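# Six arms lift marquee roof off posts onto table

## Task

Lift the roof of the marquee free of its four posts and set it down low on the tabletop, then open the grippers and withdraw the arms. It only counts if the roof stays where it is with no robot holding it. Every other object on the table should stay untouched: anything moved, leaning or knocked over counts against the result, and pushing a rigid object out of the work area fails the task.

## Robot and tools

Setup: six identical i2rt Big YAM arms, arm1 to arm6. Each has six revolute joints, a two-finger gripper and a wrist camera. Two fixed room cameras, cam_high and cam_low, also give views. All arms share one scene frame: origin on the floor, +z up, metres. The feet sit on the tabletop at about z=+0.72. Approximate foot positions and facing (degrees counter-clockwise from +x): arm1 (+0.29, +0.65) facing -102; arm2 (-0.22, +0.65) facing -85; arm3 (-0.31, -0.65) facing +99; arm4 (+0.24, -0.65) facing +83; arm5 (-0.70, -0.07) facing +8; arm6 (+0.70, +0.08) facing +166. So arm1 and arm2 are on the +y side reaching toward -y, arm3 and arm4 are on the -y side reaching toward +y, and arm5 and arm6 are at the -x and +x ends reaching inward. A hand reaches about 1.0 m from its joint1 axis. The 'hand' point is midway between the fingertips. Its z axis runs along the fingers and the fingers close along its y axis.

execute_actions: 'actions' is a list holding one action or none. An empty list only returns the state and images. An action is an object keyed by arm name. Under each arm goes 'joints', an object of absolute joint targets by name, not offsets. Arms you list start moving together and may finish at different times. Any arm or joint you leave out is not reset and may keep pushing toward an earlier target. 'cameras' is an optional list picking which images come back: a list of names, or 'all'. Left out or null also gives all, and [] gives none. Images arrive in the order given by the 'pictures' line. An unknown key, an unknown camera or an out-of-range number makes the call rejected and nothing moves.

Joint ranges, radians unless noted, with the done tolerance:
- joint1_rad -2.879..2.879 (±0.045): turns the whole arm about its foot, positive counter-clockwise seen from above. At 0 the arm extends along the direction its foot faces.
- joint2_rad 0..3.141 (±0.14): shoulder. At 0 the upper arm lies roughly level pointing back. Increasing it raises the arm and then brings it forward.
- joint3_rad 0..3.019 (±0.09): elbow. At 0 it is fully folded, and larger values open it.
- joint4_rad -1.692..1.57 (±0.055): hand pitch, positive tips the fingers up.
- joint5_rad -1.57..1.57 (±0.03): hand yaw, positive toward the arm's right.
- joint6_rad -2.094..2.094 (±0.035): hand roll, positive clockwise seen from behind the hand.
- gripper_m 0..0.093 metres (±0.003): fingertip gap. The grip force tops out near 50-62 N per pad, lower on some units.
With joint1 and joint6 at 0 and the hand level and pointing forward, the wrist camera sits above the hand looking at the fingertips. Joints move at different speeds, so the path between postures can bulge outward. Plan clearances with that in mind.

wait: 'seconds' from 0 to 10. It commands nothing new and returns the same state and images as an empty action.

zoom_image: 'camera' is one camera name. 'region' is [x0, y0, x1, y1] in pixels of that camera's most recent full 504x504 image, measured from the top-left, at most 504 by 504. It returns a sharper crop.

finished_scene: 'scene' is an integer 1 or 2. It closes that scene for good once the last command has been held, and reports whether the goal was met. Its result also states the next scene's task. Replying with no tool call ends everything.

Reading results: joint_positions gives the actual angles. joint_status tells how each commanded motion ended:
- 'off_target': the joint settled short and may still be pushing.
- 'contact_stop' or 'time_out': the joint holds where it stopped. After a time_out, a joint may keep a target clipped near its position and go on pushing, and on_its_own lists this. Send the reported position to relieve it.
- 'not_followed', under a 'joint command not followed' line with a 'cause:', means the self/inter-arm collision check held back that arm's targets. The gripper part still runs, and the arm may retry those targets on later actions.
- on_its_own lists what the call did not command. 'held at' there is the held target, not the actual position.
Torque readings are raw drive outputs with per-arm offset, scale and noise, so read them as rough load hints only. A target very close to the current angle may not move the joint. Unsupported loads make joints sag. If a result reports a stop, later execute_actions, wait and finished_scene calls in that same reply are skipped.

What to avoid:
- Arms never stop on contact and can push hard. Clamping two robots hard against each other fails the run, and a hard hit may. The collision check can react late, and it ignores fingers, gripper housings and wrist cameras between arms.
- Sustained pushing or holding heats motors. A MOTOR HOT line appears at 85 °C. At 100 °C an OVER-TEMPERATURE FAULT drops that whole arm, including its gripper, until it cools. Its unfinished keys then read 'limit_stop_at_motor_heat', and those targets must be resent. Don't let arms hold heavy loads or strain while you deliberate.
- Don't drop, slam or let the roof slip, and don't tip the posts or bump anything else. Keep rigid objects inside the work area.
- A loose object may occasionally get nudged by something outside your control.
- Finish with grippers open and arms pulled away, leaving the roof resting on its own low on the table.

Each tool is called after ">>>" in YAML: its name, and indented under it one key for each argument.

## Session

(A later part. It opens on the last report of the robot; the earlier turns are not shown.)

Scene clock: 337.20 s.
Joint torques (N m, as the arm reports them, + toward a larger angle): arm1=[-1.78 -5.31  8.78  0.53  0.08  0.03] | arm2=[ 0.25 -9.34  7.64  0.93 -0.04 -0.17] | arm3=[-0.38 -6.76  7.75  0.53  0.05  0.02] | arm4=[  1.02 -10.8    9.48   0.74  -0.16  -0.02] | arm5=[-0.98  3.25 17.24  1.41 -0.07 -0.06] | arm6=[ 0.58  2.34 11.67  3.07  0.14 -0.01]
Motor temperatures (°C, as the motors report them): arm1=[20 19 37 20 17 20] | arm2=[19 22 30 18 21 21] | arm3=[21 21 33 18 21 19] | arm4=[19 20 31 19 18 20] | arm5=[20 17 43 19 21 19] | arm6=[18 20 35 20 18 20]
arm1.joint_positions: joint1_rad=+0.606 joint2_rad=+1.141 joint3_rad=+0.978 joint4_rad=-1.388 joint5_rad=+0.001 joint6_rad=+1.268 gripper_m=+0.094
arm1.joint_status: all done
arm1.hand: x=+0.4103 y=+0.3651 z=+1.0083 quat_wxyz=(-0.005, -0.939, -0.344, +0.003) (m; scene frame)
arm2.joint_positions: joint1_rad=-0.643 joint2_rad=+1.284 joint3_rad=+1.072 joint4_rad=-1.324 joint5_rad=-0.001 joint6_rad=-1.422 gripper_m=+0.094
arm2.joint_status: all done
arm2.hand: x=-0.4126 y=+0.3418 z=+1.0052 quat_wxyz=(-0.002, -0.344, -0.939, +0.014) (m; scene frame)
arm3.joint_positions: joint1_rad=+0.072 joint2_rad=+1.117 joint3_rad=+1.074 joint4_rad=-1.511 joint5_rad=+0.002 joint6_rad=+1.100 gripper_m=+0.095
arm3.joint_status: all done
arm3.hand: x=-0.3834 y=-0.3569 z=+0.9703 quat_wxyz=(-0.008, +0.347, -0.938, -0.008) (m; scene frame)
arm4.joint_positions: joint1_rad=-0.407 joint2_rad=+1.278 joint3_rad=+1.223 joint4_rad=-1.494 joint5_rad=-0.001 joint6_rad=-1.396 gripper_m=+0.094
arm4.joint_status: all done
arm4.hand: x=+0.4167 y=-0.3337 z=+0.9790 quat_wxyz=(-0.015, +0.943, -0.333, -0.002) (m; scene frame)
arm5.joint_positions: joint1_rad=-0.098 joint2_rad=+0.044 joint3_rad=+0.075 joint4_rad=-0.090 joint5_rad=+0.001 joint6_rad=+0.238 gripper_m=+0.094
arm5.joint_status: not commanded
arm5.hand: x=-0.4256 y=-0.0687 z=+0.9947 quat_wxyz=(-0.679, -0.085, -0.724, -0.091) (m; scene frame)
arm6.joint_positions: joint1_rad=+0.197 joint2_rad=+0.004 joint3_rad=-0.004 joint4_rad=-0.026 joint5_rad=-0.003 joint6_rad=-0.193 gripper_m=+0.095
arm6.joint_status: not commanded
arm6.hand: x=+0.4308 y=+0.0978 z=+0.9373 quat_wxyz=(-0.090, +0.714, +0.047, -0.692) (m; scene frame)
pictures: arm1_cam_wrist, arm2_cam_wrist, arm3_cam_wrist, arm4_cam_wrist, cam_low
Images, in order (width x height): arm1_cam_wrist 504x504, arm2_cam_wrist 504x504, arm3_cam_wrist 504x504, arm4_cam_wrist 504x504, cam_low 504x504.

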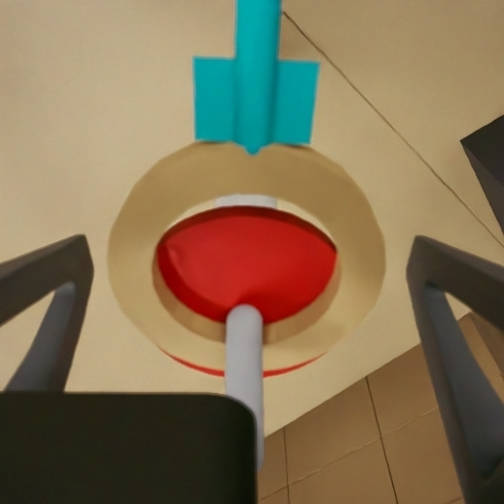

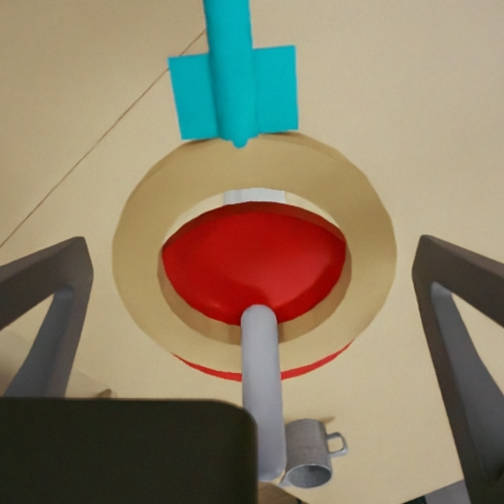

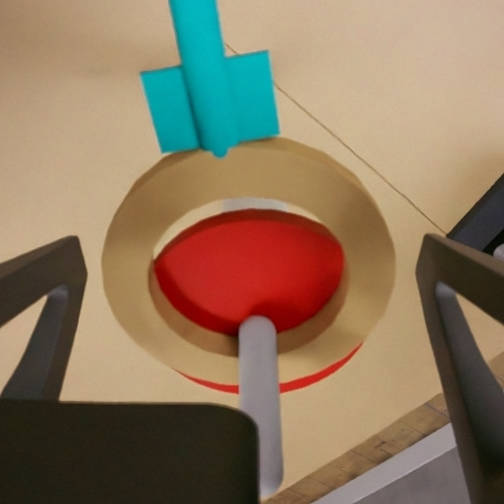

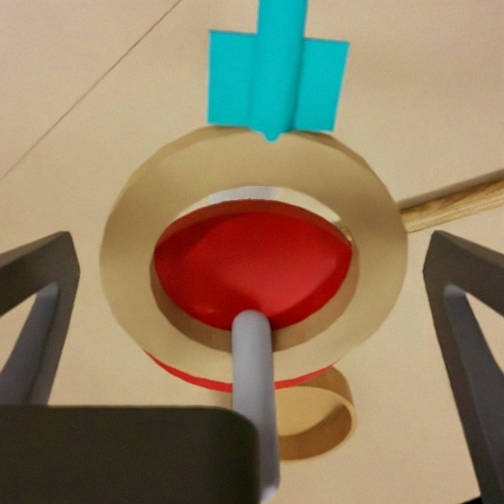

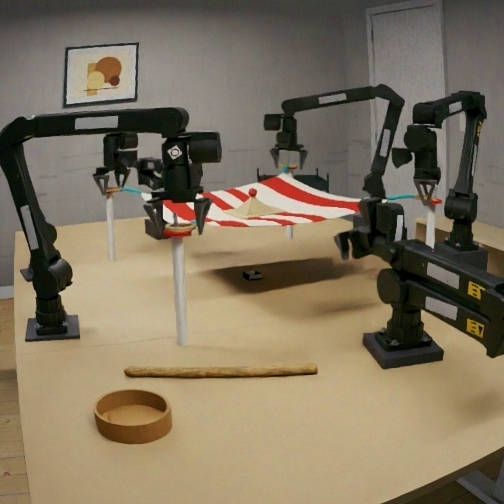

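>>> zoom_image:
  camera: "cam_low"
  region: [130, 180, 230, 250]

>>> execute_actions:
  actions:
    - {"arm1":{"joints":{"gripper_m":0.06}},"arm2":{"joints":{"gripper_m":0.06}},"arm3":{"joints":{"gripper_m":0.06}},"arm4":{"joints":{"gripper_m":0.06}},"arm5":{"joints":{"joint3_rad":0.06}}}
  cameras: ["arm1_cam_wrist","arm2_cam_wrist","arm3_cam_wrist","arm4_cam_wrist","cam_low"]

Region (130, 180, 230, 250) of cam_low's 504x504 image, scaled by 5.040, with more detail than that image has; it fills the top 353 rows of this view, and the rest is white.

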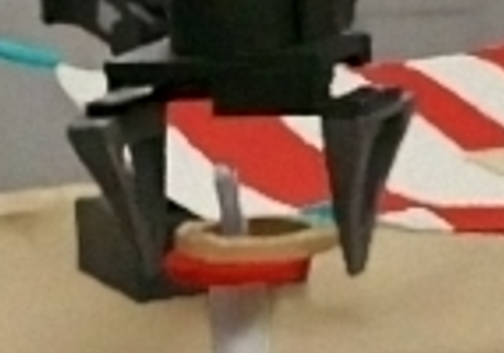

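Scene clock: 345.67 s.
Joint torques (N m, as the arm reports them, + toward a larger angle): arm1=[-1.76 -5.41  8.69  0.5   0.08  0.03] | arm2=[ 0.26 -9.91  7.82  0.9  -0.06 -0.16] | arm3=[-0.51 -6.93  7.62  0.53  0.06  0.02] | arm4=[  1.03 -10.89   9.5    0.73  -0.15  -0.03] | arm5=[-1.09  3.28 11.99  1.38 -0.07 -0.06] | arm6=[ 0.56  2.42 11.67  3.1   0.14  0.  ]
Motor temperatures (°C, as the motors report them): arm1=[20 19 37 20 17 20] | arm2=[19 22 30 18 21 21] | arm3=[21 21 32 18 21 19] | arm4=[19 20 31 19 18 20] | arm5=[20 17 43 19 21 19] | arm6=[18 20 35 20 18 20]
arm1.joint_positions: joint1_rad=+0.606 joint2_rad=+1.141 joint3_rad=+0.978 joint4_rad=-1.388 joint5_rad=+0.001 joint6_rad=+1.268 gripper_m=+0.067
arm1.joint_status: gripper_m off_target (ended at +0.067, target +0.060)
arm1.hand: x=+0.4105 y=+0.3650 z=+1.0083 quat_wxyz=(-0.006, -0.939, -0.344, +0.003) (m; scene frame)
arm2.joint_positions: joint1_rad=-0.643 joint2_rad=+1.284 joint3_rad=+1.072 joint4_rad=-1.323 joint5_rad=-0.001 joint6_rad=-1.422 gripper_m=+0.067
arm2.joint_status: gripper_m off_target (ended at +0.067, target +0.060)
arm2.hand: x=-0.4126 y=+0.3416 z=+1.0052 quat_wxyz=(-0.002, -0.344, -0.939, +0.014) (m; scene frame)
arm3.joint_positions: joint1_rad=+0.072 joint2_rad=+1.117 joint3_rad=+1.074 joint4_rad=-1.511 joint5_rad=+0.002 joint6_rad=+1.100 gripper_m=+0.068
arm3.joint_status: gripper_m off_target (ended at +0.068, target +0.060)
arm3.hand: x=-0.3834 y=-0.3569 z=+0.9703 quat_wxyz=(-0.008, +0.347, -0.938, -0.008) (m; scene frame)
arm4.joint_positions: joint1_rad=-0.407 joint2_rad=+1.278 joint3_rad=+1.223 joint4_rad=-1.493 joint5_rad=-0.001 joint6_rad=-1.396 gripper_m=+0.067
arm4.joint_status: gripper_m off_target (ended at +0.067, target +0.060)
arm4.hand: x=+0.4168 y=-0.3335 z=+0.9790 quat_wxyz=(-0.016, +0.943, -0.333, -0.002) (m; scene frame)
arm5.joint_positions: joint1_rad=-0.098 joint2_rad=+0.044 joint3_rad=+0.065 joint4_rad=-0.090 joint5_rad=+0.001 joint6_rad=+0.238 gripper_m=+0.094
arm5.joint_status: all done
arm5.hand: x=-0.4257 y=-0.0686 z=+0.9885 quat_wxyz=(-0.675, -0.085, -0.727, -0.090) (m; scene frame)
arm6.joint_positions: joint1_rad=+0.197 joint2_rad=+0.004 joint3_rad=-0.004 joint4_rad=-0.026 joint5_rad=-0.003 joint6_rad=-0.193 gripper_m=+0.095
arm6.joint_status: not commanded
arm6.hand: x=+0.4308 y=+0.0978 z=+0.9373 quat_wxyz=(-0.090, +0.714, +0.047, -0.692) (m; scene frame)
pictures: arm1_cam_wrist, arm2_cam_wrist, arm3_cam_wrist, arm4_cam_wrist, cam_low
Images, in order (width x height): arm1_cam_wrist 504x504, arm2_cam_wrist 504x504, arm3_cam_wrist 504x504, arm4_cam_wrist 504x504, cam_low 504x504.

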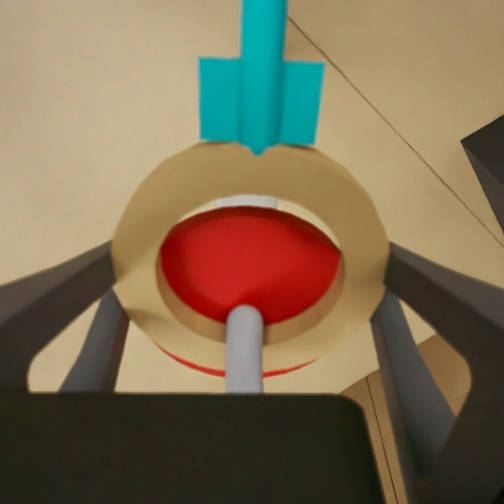

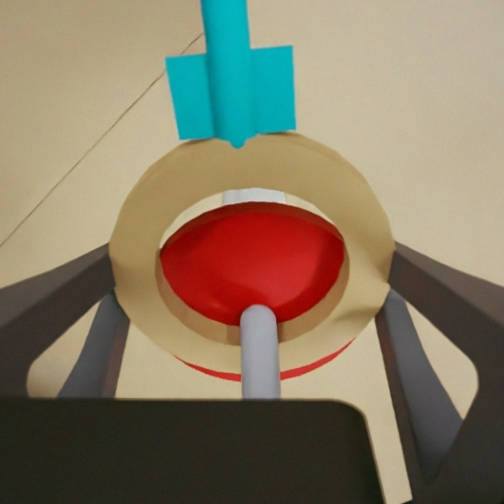

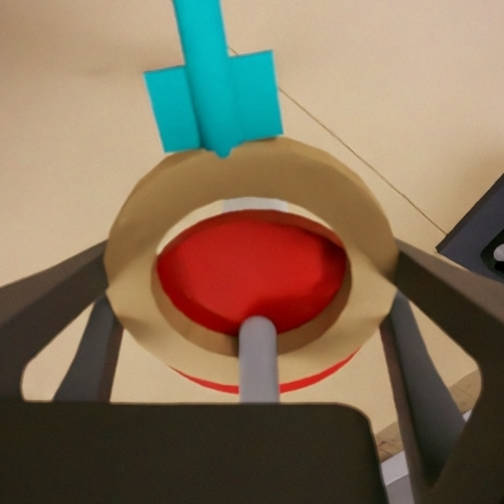

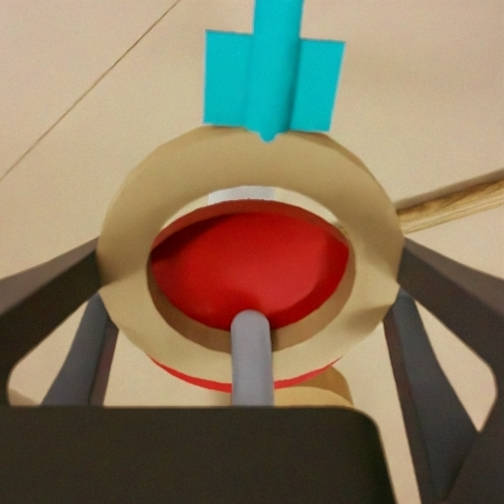

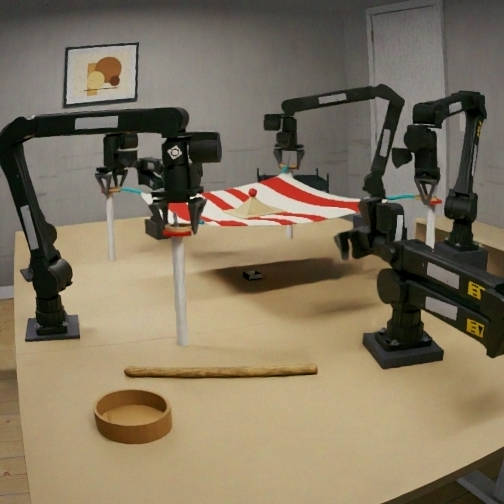

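>>> execute_actions:
  actions:
    - {"arm1":{"joints":{"gripper_m":0.08,"joint1_rad":0.58}},"arm2":{"joints":{"gripper_m":0.08,"joint1_rad":-0.619}},"arm3":{"joints":{"gripper_m":0.08,"joint1_rad":0.047}},"arm4":{"joints":{"gripper_m":0.08,"joint1_rad":-0.38}}}
  cameras: ["arm1_cam_wrist","arm2_cam_wrist","arm3_cam_wrist","arm4_cam_wrist"]

Scene clock: 375.27 s.
Joint torques (N m, as the arm reports them, + toward a larger angle): arm1=[-2.64 -5.73  8.75  0.51  0.08  0.03] | arm2=[ 1.27 -9.2   7.71  0.89 -0.05 -0.17] | arm3=[-0.79 -7.22  7.64  0.52  0.06  0.02] | arm4=[  1.18 -10.95   9.48   0.75  -0.2   -0.02] | arm5=[-1.1   3.22 12.    1.38 -0.07 -0.06] | arm6=[ 0.72  2.53 11.62  3.09  0.13  0.  ]
Motor temperatures (°C, as the motors report them): arm1=[20 19 36 20 17 20] | arm2=[19 22 30 18 21 21] | arm3=[21 21 32 18 21 19] | arm4=[19 20 31 19 18 20] | arm5=[20 17 38 19 21 19] | arm6=[18 20 35 20 18 20]
arm1.joint_positions: joint1_rad=+0.590 joint2_rad=+1.141 joint3_rad=+0.978 joint4_rad=-1.388 joint5_rad=+0.001 joint6_rad=+1.268 gripper_m=+0.080
arm1.joint_status: all done
arm1.hand: x=+0.4060 y=+0.3631 z=+1.0083 quat_wxyz=(-0.006, -0.942, -0.336, +0.003) (m; scene frame)
arm2.joint_positions: joint1_rad=-0.630 joint2_rad=+1.284 joint3_rad=+1.072 joint4_rad=-1.323 joint5_rad=-0.001 joint6_rad=-1.422 gripper_m=+0.080
arm2.joint_status: all done
arm2.hand: x=-0.4086 y=+0.3391 z=+1.0053 quat_wxyz=(-0.002, -0.338, -0.941, +0.014) (m; scene frame)
arm3.joint_positions: joint1_rad=+0.053 joint2_rad=+1.117 joint3_rad=+1.074 joint4_rad=-1.511 joint5_rad=+0.001 joint6_rad=+1.100 gripper_m=+0.080
arm3.joint_status: all done
arm3.hand: x=-0.3780 y=-0.3557 z=+0.9703 quat_wxyz=(-0.008, +0.338, -0.941, -0.008) (m; scene frame)
arm4.joint_positions: joint1_rad=-0.388 joint2_rad=+1.278 joint3_rad=+1.223 joint4_rad=-1.493 joint5_rad=+0.000 joint6_rad=-1.396 gripper_m=+0.080
arm4.joint_status: all done
arm4.hand: x=+0.4111 y=-0.3304 z=+0.9791 quat_wxyz=(-0.016, +0.946, -0.324, -0.001) (m; scene frame)
arm5.joint_positions: joint1_rad=-0.098 joint2_rad=+0.044 joint3_rad=+0.065 joint4_rad=-0.090 joint5_rad=+0.001 joint6_rad=+0.238 gripper_m=+0.094
arm5.joint_status: not commanded
arm5.hand: x=-0.4257 y=-0.0686 z=+0.9885 quat_wxyz=(-0.675, -0.085, -0.727, -0.090) (m; scene frame)
arm6.joint_positions: joint1_rad=+0.197 joint2_rad=+0.004 joint3_rad=-0.004 joint4_rad=-0.026 joint5_rad=-0.003 joint6_rad=-0.193 gripper_m=+0.095
arm6.joint_status: not commanded
arm6.hand: x=+0.4308 y=+0.0978 z=+0.9373 quat_wxyz=(-0.090, +0.714, +0.047, -0.692) (m; scene frame)
pictures: arm1_cam_wrist, arm2_cam_wrist, arm3_cam_wrist, arm4_cam_wrist
Images, in order (width x height): arm1_cam_wrist 504x504, arm2_cam_wrist 504x504, arm3_cam_wrist 504x504, arm4_cam_wrist 504x504.

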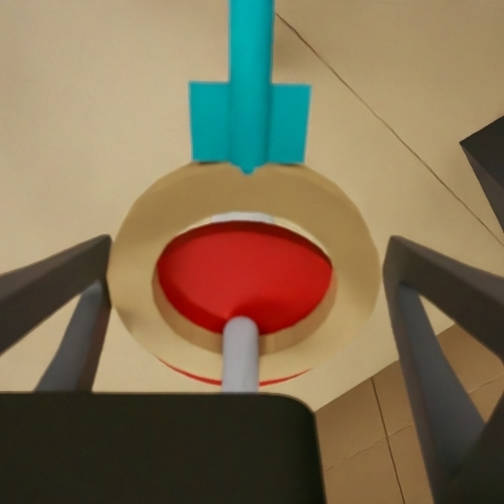

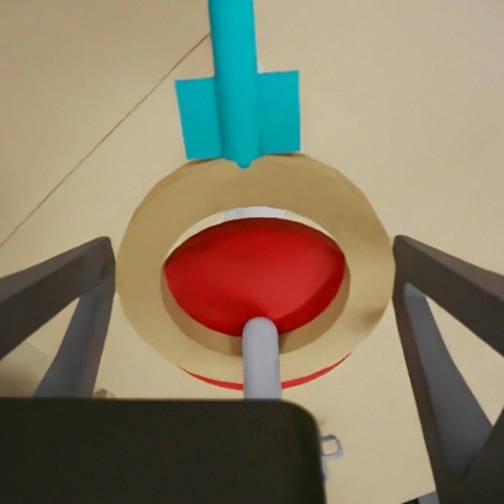

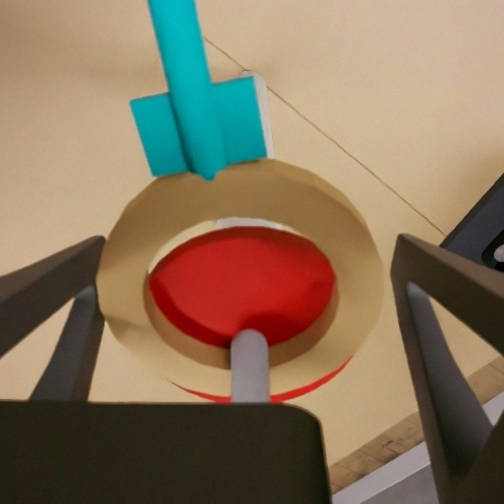

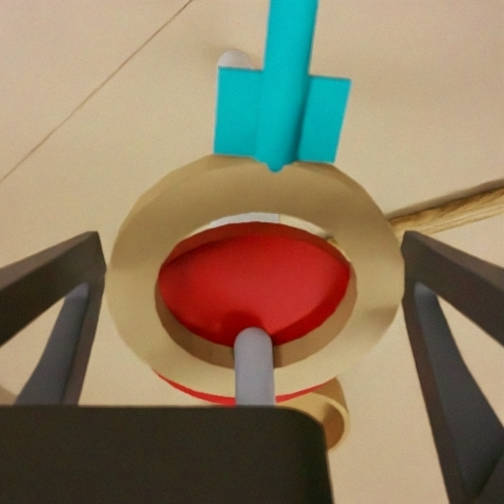

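>>> execute_actions:
  actions:
    - {"arm1":{"joints":{"gripper_m":0.045}},"arm2":{"joints":{"gripper_m":0.045}},"arm3":{"joints":{"gripper_m":0.045}},"arm4":{"joints":{"gripper_m":0.045}}}
  cameras: ["arm1_cam_wrist","arm3_cam_wrist"]

Scene clock: 380.23 s.
Joint torques (N m, as the arm reports them, + toward a larger angle): arm1=[-2.67 -5.48  8.72  0.47  0.08  0.02] | arm2=[ 1.53 -9.55  7.71  0.83 -0.07 -0.14] | arm3=[-0.92 -6.77  7.66  0.44  0.05  0.02] | arm4=[  1.19 -10.85   9.49   0.69  -0.2   -0.02] | arm5=[-1.08  3.22 11.98  1.4  -0.06 -0.06] | arm6=[ 0.52  2.1  11.65  3.08  0.14 -0.01]
Motor temperatures (°C, as the motors report them): arm1=[20 19 36 20 17 20] | arm2=[19 22 30 18 21 21] | arm3=[21 21 32 18 21 19] | arm4=[19 20 31 19 18 20] | arm5=[20 17 38 19 21 19] | arm6=[18 20 35 20 18 20]
arm1.joint_positions: joint1_rad=+0.590 joint2_rad=+1.141 joint3_rad=+0.978 joint4_rad=-1.387 joint5_rad=+0.001 joint6_rad=+1.268 gripper_m=+0.067
arm1.joint_status: gripper_m off_target (ended at +0.067, target +0.045)
arm1.hand: x=+0.4061 y=+0.3630 z=+1.0083 quat_wxyz=(-0.006, -0.942, -0.336, +0.003) (m; scene frame)
arm2.joint_positions: joint1_rad=-0.630 joint2_rad=+1.284 joint3_rad=+1.072 joint4_rad=-1.322 joint5_rad=-0.001 joint6_rad=-1.422 gripper_m=+0.067
arm2.joint_status: gripper_m off_target (ended at +0.067, target +0.045)
arm2.hand: x=-0.4087 y=+0.3390 z=+1.0053 quat_wxyz=(-0.002, -0.338, -0.941, +0.014) (m; scene frame)
arm3.joint_positions: joint1_rad=+0.053 joint2_rad=+1.117 joint3_rad=+1.074 joint4_rad=-1.510 joint5_rad=+0.001 joint6_rad=+1.101 gripper_m=+0.068
arm3.joint_status: gripper_m off_target (ended at +0.068, target +0.045)
arm3.hand: x=-0.3781 y=-0.3552 z=+0.9703 quat_wxyz=(-0.008, +0.338, -0.941, -0.009) (m; scene frame)
arm4.joint_positions: joint1_rad=-0.388 joint2_rad=+1.278 joint3_rad=+1.223 joint4_rad=-1.492 joint5_rad=+0.000 joint6_rad=-1.396 gripper_m=+0.067
arm4.joint_status: gripper_m off_target (ended at +0.067, target +0.045)
arm4.hand: x=+0.4112 y=-0.3302 z=+0.9791 quat_wxyz=(-0.016, +0.946, -0.324, -0.001) (m; scene frame)
arm5.joint_positions: joint1_rad=-0.098 joint2_rad=+0.044 joint3_rad=+0.065 joint4_rad=-0.090 joint5_rad=+0.001 joint6_rad=+0.238 gripper_m=+0.094
arm5.joint_status: not commanded
arm5.hand: x=-0.4257 y=-0.0686 z=+0.9885 quat_wxyz=(-0.675, -0.085, -0.727, -0.090) (m; scene frame)
arm6.joint_positions: joint1_rad=+0.197 joint2_rad=+0.004 joint3_rad=-0.004 joint4_rad=-0.026 joint5_rad=-0.003 joint6_rad=-0.193 gripper_m=+0.095
arm6.joint_status: not commanded
arm6.hand: x=+0.4308 y=+0.0978 z=+0.9373 quat_wxyz=(-0.090, +0.714, +0.047, -0.692) (m; scene frame)
pictures: arm1_cam_wrist, arm3_cam_wrist
Images, in order (width x height): arm1_cam_wrist 504x504, arm3_cam_wrist 504x504.

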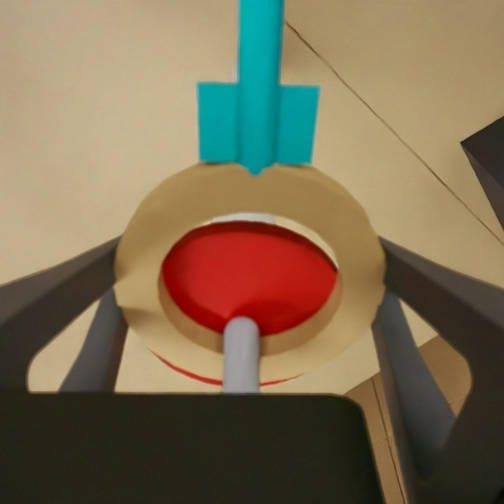

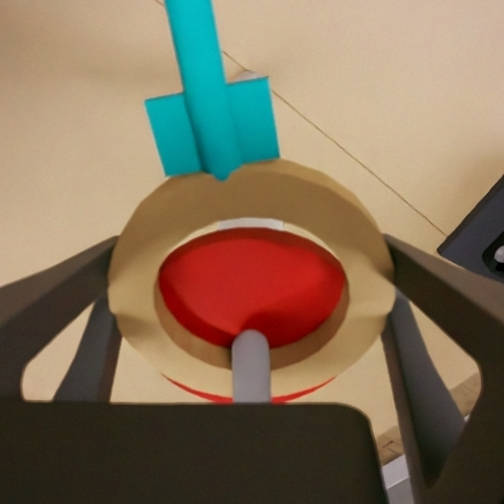

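>>> execute_actions:
  actions:
    - {"arm1":{"joints":{"joint1_rad":0.625,"joint3_rad":1.078,"joint4_rad":-1.472}},"arm2":{"joints":{"joint1_rad":-0.661,"joint3_rad":1.168,"joint4_rad":-1.404}},"arm3":{"joints":{"joint1_rad":0.084,"joint3_rad":1.166,"joint4_rad":-1.588}},"arm4":{"joints":{"joint1_rad":-0.419,"joint3_rad":1.315,"joint4_rad":-1.565}}}
  cameras: ["arm1_cam_wrist","arm2_cam_wrist","arm3_cam_wrist","arm4_cam_wrist","cam_low"]

Scene clock: 408.97 s.
Joint torques (N m, as the arm reports them, + toward a larger angle): arm1=[-0.85 -5.63 14.06 -0.88 -0.2  -0.02] | arm2=[ -1.36 -10.32  12.36  -0.75   0.19  -0.15] | arm3=[ 0.45 -7.35 10.74 -0.51 -0.05 -0.02] | arm4=[ -0.93 -11.14  15.58  -0.65   0.04   0.  ] | arm5=[-1.09  3.23 11.98  1.39 -0.06 -0.06] | arm6=[ 0.63  2.4  11.67  3.07  0.14  0.01]
Motor temperatures (°C, as the motors report them): arm1=[20 19 36 20 17 20] | arm2=[19 22 30 18 21 21] | arm3=[21 21 32 18 21 19] | arm4=[19 20 31 19 18 20] | arm5=[20 18 38 19 21 19] | arm6=[18 20 36 21 18 20]
arm1.joint_positions: joint1_rad=+0.609 joint2_rad=+1.144 joint3_rad=+1.017 joint4_rad=-1.454 joint5_rad=+0.006 joint6_rad=+1.272 gripper_m=+0.067
arm1.joint_status: all done
arm1.hand: x=+0.4091 y=+0.3689 z=+1.0224 quat_wxyz=(+0.009, -0.939, -0.343, +0.006) (m; scene frame)
arm2.joint_positions: joint1_rad=-0.641 joint2_rad=+1.292 joint3_rad=+1.102 joint4_rad=-1.373 joint5_rad=-0.007 joint6_rad=-1.428 gripper_m=+0.067
arm2.joint_status: all done
arm2.hand: x=-0.4101 y=+0.3425 z=+1.0135 quat_wxyz=(-0.007, -0.340, -0.940, +0.000) (m; scene frame)
arm3.joint_positions: joint1_rad=+0.070 joint2_rad=+1.120 joint3_rad=+1.116 joint4_rad=-1.573 joint5_rad=+0.005 joint6_rad=+1.103 gripper_m=+0.068
arm3.joint_status: all done
arm3.hand: x=-0.3816 y=-0.3608 z=+0.9854 quat_wxyz=(-0.008, +0.345, -0.939, +0.003) (m; scene frame)
arm4.joint_positions: joint1_rad=-0.403 joint2_rad=+1.278 joint3_rad=+1.255 joint4_rad=-1.546 joint5_rad=-0.007 joint6_rad=-1.399 gripper_m=+0.067
arm4.joint_status: all done
arm4.hand: x=+0.4124 y=-0.3366 z=+0.9911 quat_wxyz=(-0.005, +0.944, -0.329, -0.006) (m; scene frame)
arm5.joint_positions: joint1_rad=-0.098 joint2_rad=+0.044 joint3_rad=+0.065 joint4_rad=-0.090 joint5_rad=+0.001 joint6_rad=+0.238 gripper_m=+0.094
arm5.joint_status: not commanded
arm5.hand: x=-0.4257 y=-0.0686 z=+0.9885 quat_wxyz=(-0.675, -0.085, -0.727, -0.090) (m; scene frame)
arm6.joint_positions: joint1_rad=+0.197 joint2_rad=+0.004 joint3_rad=-0.004 joint4_rad=-0.026 joint5_rad=-0.003 joint6_rad=-0.193 gripper_m=+0.095
arm6.joint_status: not commanded
arm6.hand: x=+0.4308 y=+0.0978 z=+0.9373 quat_wxyz=(-0.090, +0.714, +0.047, -0.692) (m; scene frame)
pictures: arm1_cam_wrist, arm2_cam_wrist, arm3_cam_wrist, arm4_cam_wrist, cam_low
Images, in order (width x height): arm1_cam_wrist 504x504, arm2_cam_wrist 504x504, arm3_cam_wrist 504x504, arm4_cam_wrist 504x504, cam_low 504x504.

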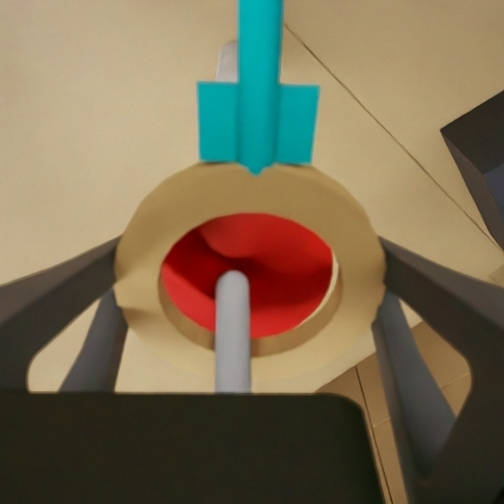

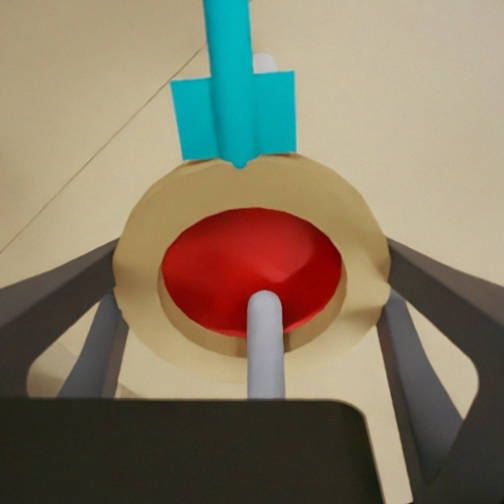

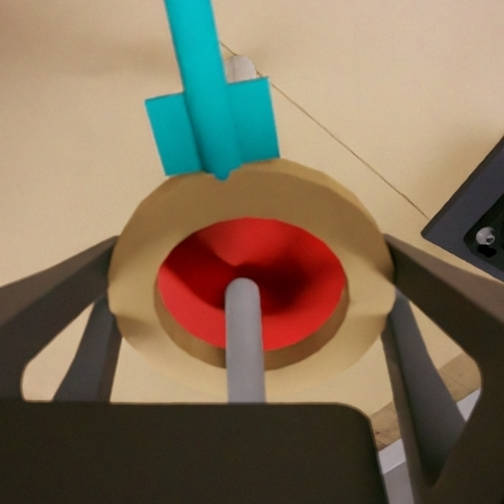

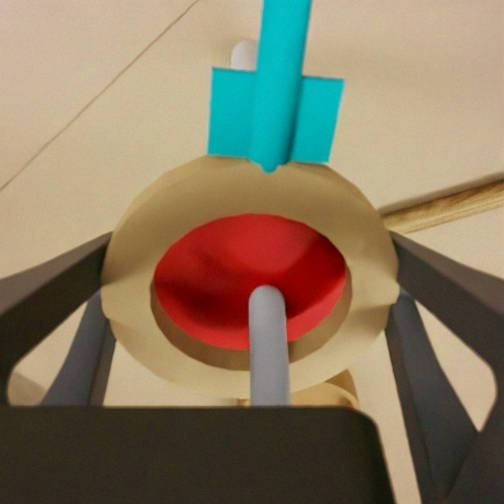

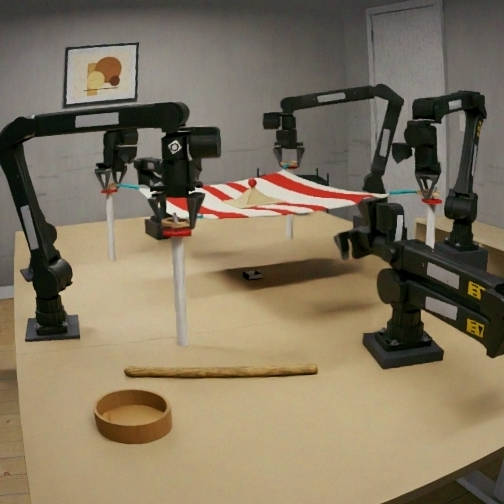

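>>> execute_actions:
  actions:
    - {"arm1":{"joints":{"joint1_rad":0.662,"joint3_rad":1.2,"joint4_rad":-1.61}},"arm2":{"joints":{"joint1_rad":-0.697,"joint3_rad":1.297,"joint4_rad":-1.552}},"arm3":{"joints":{"joint1_rad":0.12,"joint2_rad":1.088,"joint3_rad":1.273,"joint4_rad":-1.685}},"arm4":{"joints":{"joint1_rad":-0.454,"joint3_rad":1.443,"joint4_rad":-1.673}}}
  cameras: ["arm1_cam_wrist","arm2_cam_wrist","arm3_cam_wrist","arm4_cam_wrist","cam_low","cam_high"]

Scene clock: 428.30 s.
Joint torques (N m, as the arm reports them, + toward a larger angle): arm1=[-0.32 -5.74 12.99 -0.84 -0.43 -0.01] | arm2=[ -1.84 -10.5   11.23   0.03   0.54  -0.12] | arm3=[ 0.66 -6.98 10.15 -0.48 -0.22 -0.01] | arm4=[ -1.47 -11.17  14.15  -0.54   0.26   0.01] | arm5=[-0.99  3.23 12.03  1.35 -0.06 -0.06] | arm6=[ 0.61  2.4  11.66  3.13  0.13  0.01]
Motor temperatures (°C, as the motors report them): arm1=[20 19 41 20 17 20] | arm2=[19 23 35 18 21 21] | arm3=[21 21 35 18 21 19] | arm4=[19 20 36 19 18 20] | arm5=[20 18 38 19 21 19] | arm6=[18 20 36 21 18 20]
arm1.joint_positions: joint1_rad=+0.638 joint2_rad=+1.144 joint3_rad=+1.153 joint4_rad=-1.592 joint5_rad=+0.011 joint6_rad=+1.272 gripper_m=+0.067
arm1.joint_status: all done
arm1.hand: x=+0.4178 y=+0.3696 z=+1.0741 quat_wxyz=(+0.010, -0.934, -0.357, +0.009) (m; scene frame)
arm2.joint_positions: joint1_rad=-0.671 joint2_rad=+1.293 joint3_rad=+1.245 joint4_rad=-1.542 joint5_rad=-0.013 joint6_rad=-1.429 gripper_m=+0.067
arm2.joint_status: all done
arm2.hand: x=-0.4193 y=+0.3471 z=+1.0675 quat_wxyz=(-0.013, -0.354, -0.935, -0.011) (m; scene frame)
arm3.joint_positions: joint1_rad=+0.105 joint2_rad=+1.096 joint3_rad=+1.230 joint4_rad=-1.666 joint5_rad=+0.009 joint6_rad=+1.103 gripper_m=+0.068
arm3.joint_status: all done
joint sent to its limit — the command would take arm3.joint4_rad past its lower limit, so that joint was sent only as far as its limit.
arm3.hand: x=-0.3911 y=-0.3643 z=+1.0356 quat_wxyz=(-0.013, +0.361, -0.932, -0.019) (m; scene frame)
arm4.joint_positions: joint1_rad=-0.432 joint2_rad=+1.278 joint3_rad=+1.399 joint4_rad=-1.655 joint5_rad=-0.013 joint6_rad=-1.399 gripper_m=+0.067
arm4.joint_status: all done
arm4.hand: x=+0.4239 y=-0.3365 z=+1.0463 quat_wxyz=(-0.024, +0.939, -0.343, -0.006) (m; scene frame)
arm5.joint_positions: joint1_rad=-0.098 joint2_rad=+0.044 joint3_rad=+0.065 joint4_rad=-0.090 joint5_rad=+0.001 joint6_rad=+0.238 gripper_m=+0.094
arm5.joint_status: not commanded
arm5.hand: x=-0.4257 y=-0.0686 z=+0.9885 quat_wxyz=(-0.675, -0.085, -0.727, -0.090) (m; scene frame)
arm6.joint_positions: joint1_rad=+0.197 joint2_rad=+0.004 joint3_rad=-0.004 joint4_rad=-0.026 joint5_rad=-0.003 joint6_rad=-0.193 gripper_m=+0.095
arm6.joint_status: not commanded
arm6.hand: x=+0.4308 y=+0.0978 z=+0.9373 quat_wxyz=(-0.090, +0.714, +0.047, -0.692) (m; scene frame)
pictures: arm1_cam_wrist, arm2_cam_wrist, arm3_cam_wrist, arm4_cam_wrist, cam_high, cam_low
Images, in order (width x height): arm1_cam_wrist 504x504, arm2_cam_wrist 504x504, arm3_cam_wrist 504x504, arm4_cam_wrist 504x504, cam_high 504x504, cam_low 504x504.

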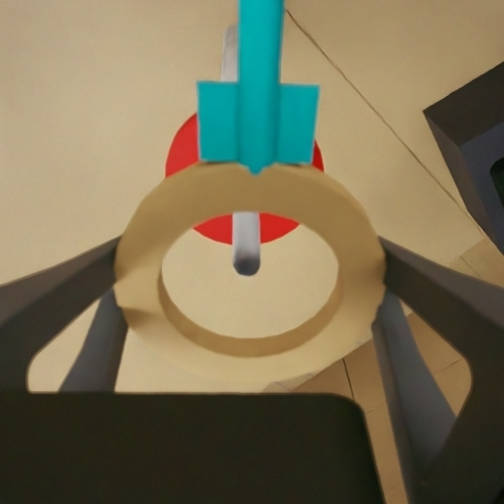

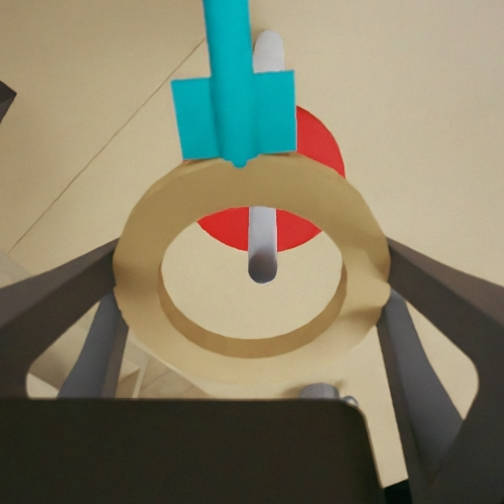

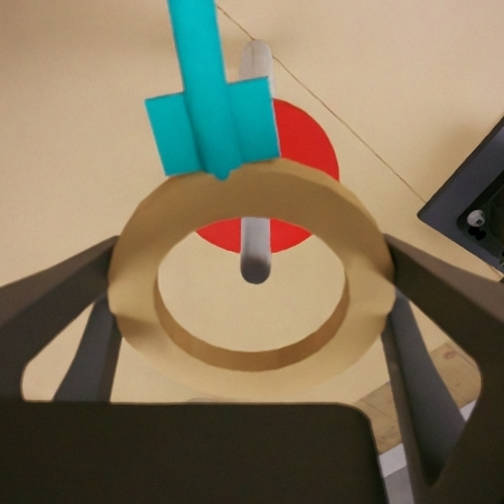

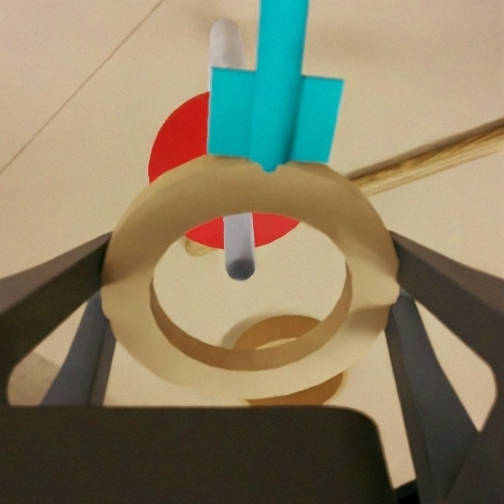

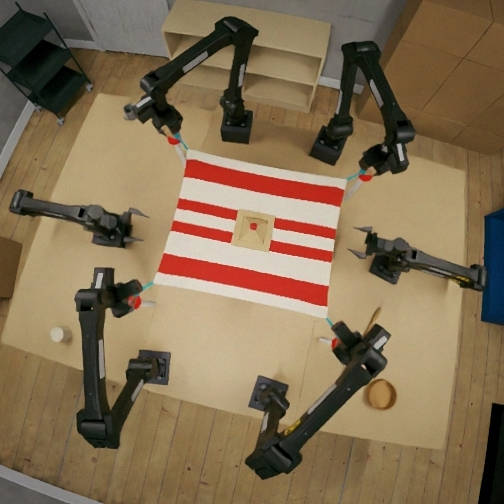

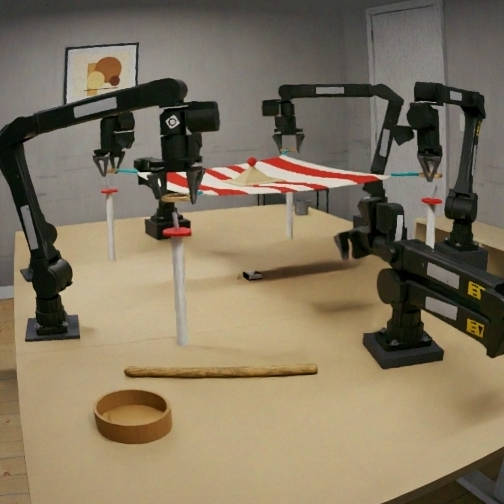

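>>> execute_actions:
  actions: []
  cameras: ["arm5_cam_wrist","arm6_cam_wrist","cam_low"]

>>> zoom_image:
  camera: "arm6_cam_wrist"
  region: [60, 110, 190, 210]

>>> zoom_image:
  camera: "cam_low"
  region: [190, 140, 330, 290]

Scene clock: 445.70 s.
Joint torques (N m, as the arm reports them, + toward a larger angle): arm1=[-0.35 -5.78 13.   -0.86 -0.43 -0.01] | arm2=[-1.81 -9.79 11.23  0.16  0.48 -0.12] | arm3=[ 0.5  -7.35 10.24 -0.49 -0.2  -0.01] | arm4=[ -1.54 -10.9   14.1   -0.57   0.26   0.  ] | arm5=[-1.08  3.26 12.02  1.37 -0.07 -0.05] | arm6=[ 0.59  2.34 11.67  3.11  0.14 -0.01]
Motor temperatures (°C, as the motors report them): arm1=[20 19 42 20 18 20] | arm2=[19 23 36 18 22 21] | arm3=[21 21 36 18 21 19] | arm4=[19 20 36 19 18 20] | arm5=[20 18 38 19 21 19] | arm6=[18 20 36 21 18 20]
arm1.joint_positions: joint1_rad=+0.638 joint2_rad=+1.144 joint3_rad=+1.153 joint4_rad=-1.592 joint5_rad=+0.011 joint6_rad=+1.272 gripper_m=+0.067
arm1.joint_status: all done
arm1.hand: x=+0.4178 y=+0.3696 z=+1.0741 quat_wxyz=(+0.010, -0.934, -0.357, +0.009) (m; scene frame)
arm2.joint_positions: joint1_rad=-0.671 joint2_rad=+1.293 joint3_rad=+1.245 joint4_rad=-1.542 joint5_rad=-0.013 joint6_rad=-1.429 gripper_m=+0.067
arm2.joint_status: all done
arm2.hand: x=-0.4193 y=+0.3471 z=+1.0675 quat_wxyz=(-0.013, -0.354, -0.935, -0.011) (m; scene frame)
arm3.joint_positions: joint1_rad=+0.105 joint2_rad=+1.096 joint3_rad=+1.230 joint4_rad=-1.666 joint5_rad=+0.009 joint6_rad=+1.103 gripper_m=+0.068
arm3.joint_status: all done
joint sent to its limit — the command would take arm3.joint4_rad past its lower limit, so that joint was sent only as far as its limit.
arm3.hand: x=-0.3911 y=-0.3643 z=+1.0356 quat_wxyz=(-0.013, +0.361, -0.932, -0.019) (m; scene frame)
arm4.joint_positions: joint1_rad=-0.432 joint2_rad=+1.278 joint3_rad=+1.399 joint4_rad=-1.655 joint5_rad=-0.013 joint6_rad=-1.399 gripper_m=+0.067
arm4.joint_status: all done
arm4.hand: x=+0.4239 y=-0.3365 z=+1.0463 quat_wxyz=(-0.024, +0.939, -0.343, -0.006) (m; scene frame)
arm5.joint_positions: joint1_rad=-0.098 joint2_rad=+0.044 joint3_rad=+0.065 joint4_rad=-0.090 joint5_rad=+0.001 joint6_rad=+0.238 gripper_m=+0.094
arm5.joint_status: not commanded
arm5.hand: x=-0.4257 y=-0.0686 z=+0.9885 quat_wxyz=(-0.675, -0.085, -0.727, -0.090) (m; scene frame)
arm6.joint_positions: joint1_rad=+0.197 joint2_rad=+0.004 joint3_rad=-0.004 joint4_rad=-0.026 joint5_rad=-0.003 joint6_rad=-0.193 gripper_m=+0.095
arm6.joint_status: not commanded
arm6.hand: x=+0.4308 y=+0.0978 z=+0.9373 quat_wxyz=(-0.090, +0.714, +0.047, -0.692) (m; scene frame)
pictures: arm5_cam_wrist, arm6_cam_wrist, cam_low
Images, in order (width x height): arm5_cam_wrist 504x504, arm6_cam_wrist 504x504, cam_low 504x504.

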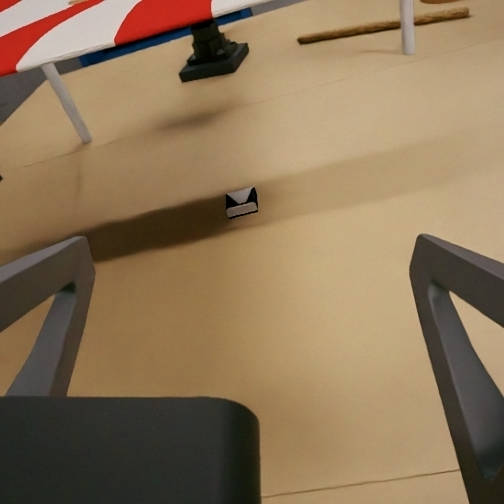

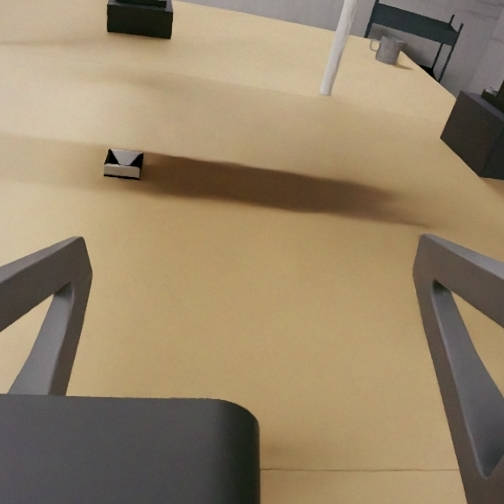

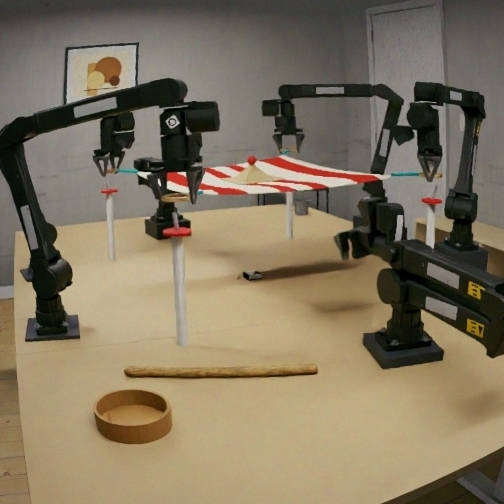

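Region (60, 110, 190, 210) of arm6_cam_wrist's 504x504 image, scaled by 3.877, with more detail than that image has; it fills the top 388 rows of this view, and the rest is white.

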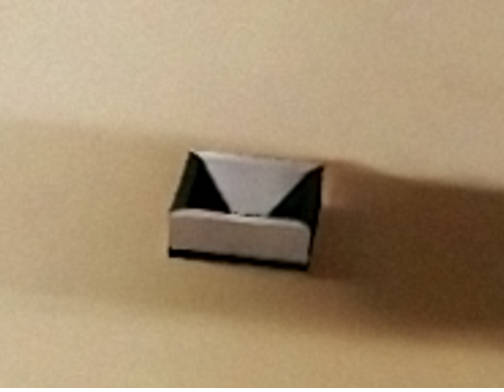

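Region (190, 140, 330, 290) of cam_low's 504x504 image, scaled by 3.360, with more detail than that image has; it fills the left 470 columns of this view, and the rest is white.

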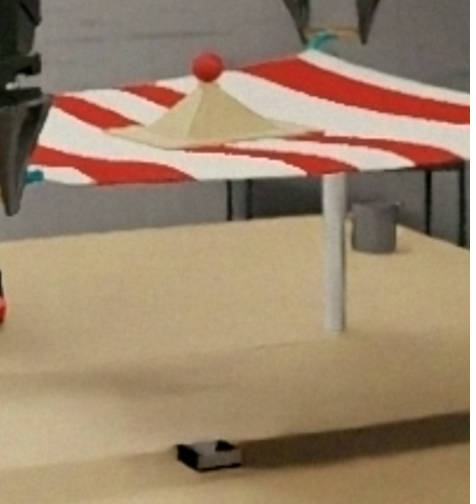

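>>> execute_actions:
  actions:
    - {"arm1":{"joints":{"joint1_rad":0.21,"joint6_rad":0.88}},"arm2":{"joints":{"joint1_rad":-0.31,"joint2_rad":1.185,"joint4_rad":-1.65,"joint6_rad":-1.10}},"arm3":{"joints":{"joint1_rad":-0.288,"joint4_rad":-1.67,"joint6_rad":0.75}},"arm4":{"joints":{"joint1_rad":-0.107,"joint2_rad":1.195,"joint4_rad":-1.69,"joint6_rad":-1.11}}}
  cameras: ["arm1_cam_wrist","arm5_cam_wrist","arm6_cam_wrist","cam_low","cam_high"]

Scene clock: 483.03 s.
Joint torques (N m, as the arm reports them, + toward a larger angle): arm1=[-2.11 -5.79 13.04 -0.73  0.01 -0.11] | arm2=[ 0.39 -8.82 11.33  0.07  0.06  0.05] | arm3=[-0.23 -7.08 10.23  0.01  0.   -0.16] | arm4=[ 0.27 -9.37 14.1  -0.35 -0.07  0.12] | arm5=[-1.14  3.19 12.01  1.4  -0.06 -0.06] | arm6=[ 0.55  2.53 11.69  3.09  0.15  0.  ]
Motor temperatures (°C, as the motors report them): arm1=[20 20 44 20 18 20] | arm2=[19 23 36 18 22 21] | arm3=[21 21 37 18 21 19] | arm4=[19 20 37 19 19 20] | arm5=[20 18 39 19 21 19] | arm6=[18 20 37 21 18 20]
arm1.joint_positions: joint1_rad=+0.212 joint2_rad=+1.144 joint3_rad=+1.153 joint4_rad=-1.595 joint5_rad=+0.002 joint6_rad=+0.887 gripper_m=+0.067
arm1.joint_status: all done
arm1.hand: x=+0.2930 y=+0.3431 z=+1.0749 quat_wxyz=(+0.012, -0.941, -0.338, +0.001) (m; scene frame)
arm2.joint_positions: joint1_rad=-0.311 joint2_rad=+1.191 joint3_rad=+1.245 joint4_rad=-1.639 joint5_rad=-0.003 joint6_rad=-1.111 gripper_m=+0.067
arm2.joint_status: all done
arm2.hand: x=-0.2939 y=+0.3343 z=+1.1020 quat_wxyz=(-0.006, -0.334, -0.942, -0.011) (m; scene frame)
arm3.joint_positions: joint1_rad=-0.288 joint2_rad=+1.096 joint3_rad=+1.230 joint4_rad=-1.666 joint5_rad=+0.003 joint6_rad=+0.760 gripper_m=+0.068
arm3.joint_status: all done
arm3.hand: x=-0.2765 y=-0.3564 z=+1.0370 quat_wxyz=(-0.016, +0.338, -0.941, -0.017) (m; scene frame)
arm4.joint_positions: joint1_rad=-0.106 joint2_rad=+1.197 joint3_rad=+1.399 joint4_rad=-1.673 joint5_rad=-0.003 joint6_rad=-1.119 gripper_m=+0.067
arm4.joint_status: all done
arm4.hand: x=+0.3104 y=-0.3152 z=+1.0737 quat_wxyz=(-0.054, +0.946, -0.321, -0.011) (m; scene frame)
arm5.joint_positions: joint1_rad=-0.098 joint2_rad=+0.044 joint3_rad=+0.065 joint4_rad=-0.090 joint5_rad=+0.001 joint6_rad=+0.238 gripper_m=+0.094
arm5.joint_status: not commanded
arm5.hand: x=-0.4257 y=-0.0686 z=+0.9885 quat_wxyz=(-0.675, -0.085, -0.727, -0.090) (m; scene frame)
arm6.joint_positions: joint1_rad=+0.197 joint2_rad=+0.004 joint3_rad=-0.004 joint4_rad=-0.026 joint5_rad=-0.003 joint6_rad=-0.193 gripper_m=+0.095
arm6.joint_status: not commanded
arm6.hand: x=+0.4308 y=+0.0978 z=+0.9373 quat_wxyz=(-0.090, +0.714, +0.047, -0.692) (m; scene frame)
pictures: arm1_cam_wrist, arm5_cam_wrist, arm6_cam_wrist, cam_high, cam_low
Images, in order (width x height): arm1_cam_wrist 504x504, arm5_cam_wrist 504x504, arm6_cam_wrist 504x504, cam_high 504x504, cam_low 504x504.

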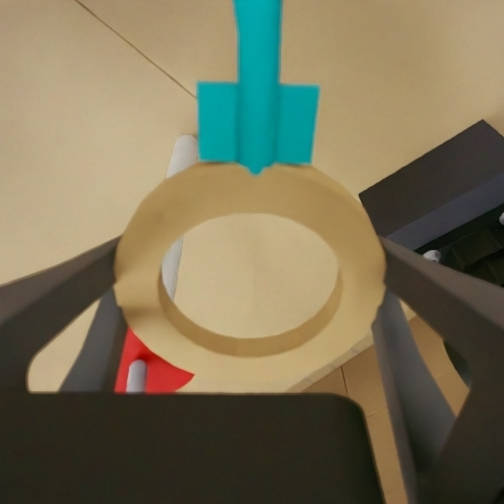

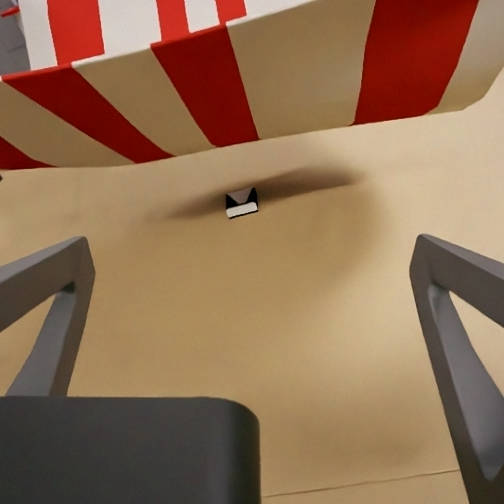

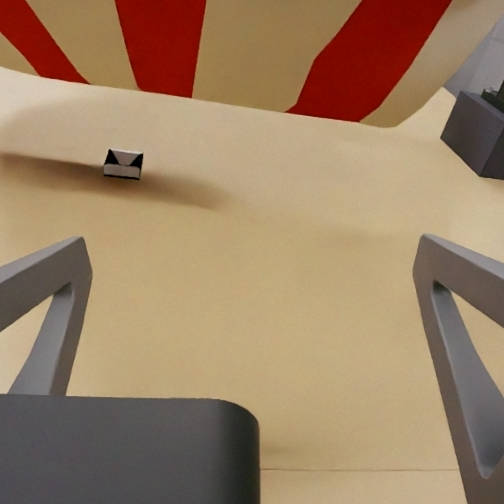

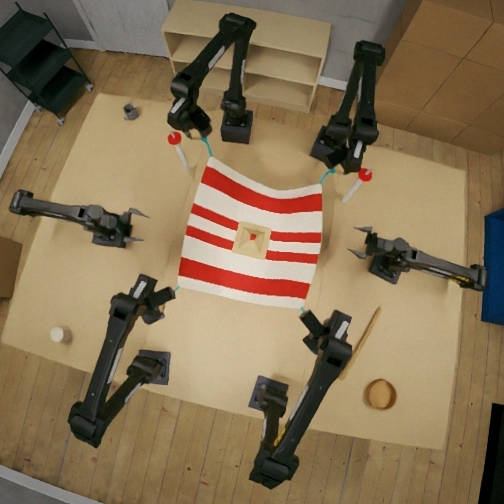

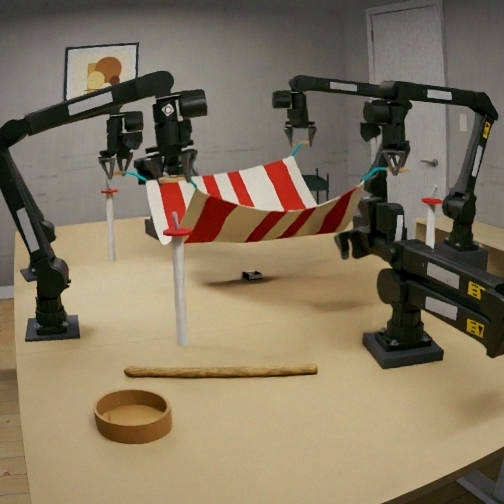

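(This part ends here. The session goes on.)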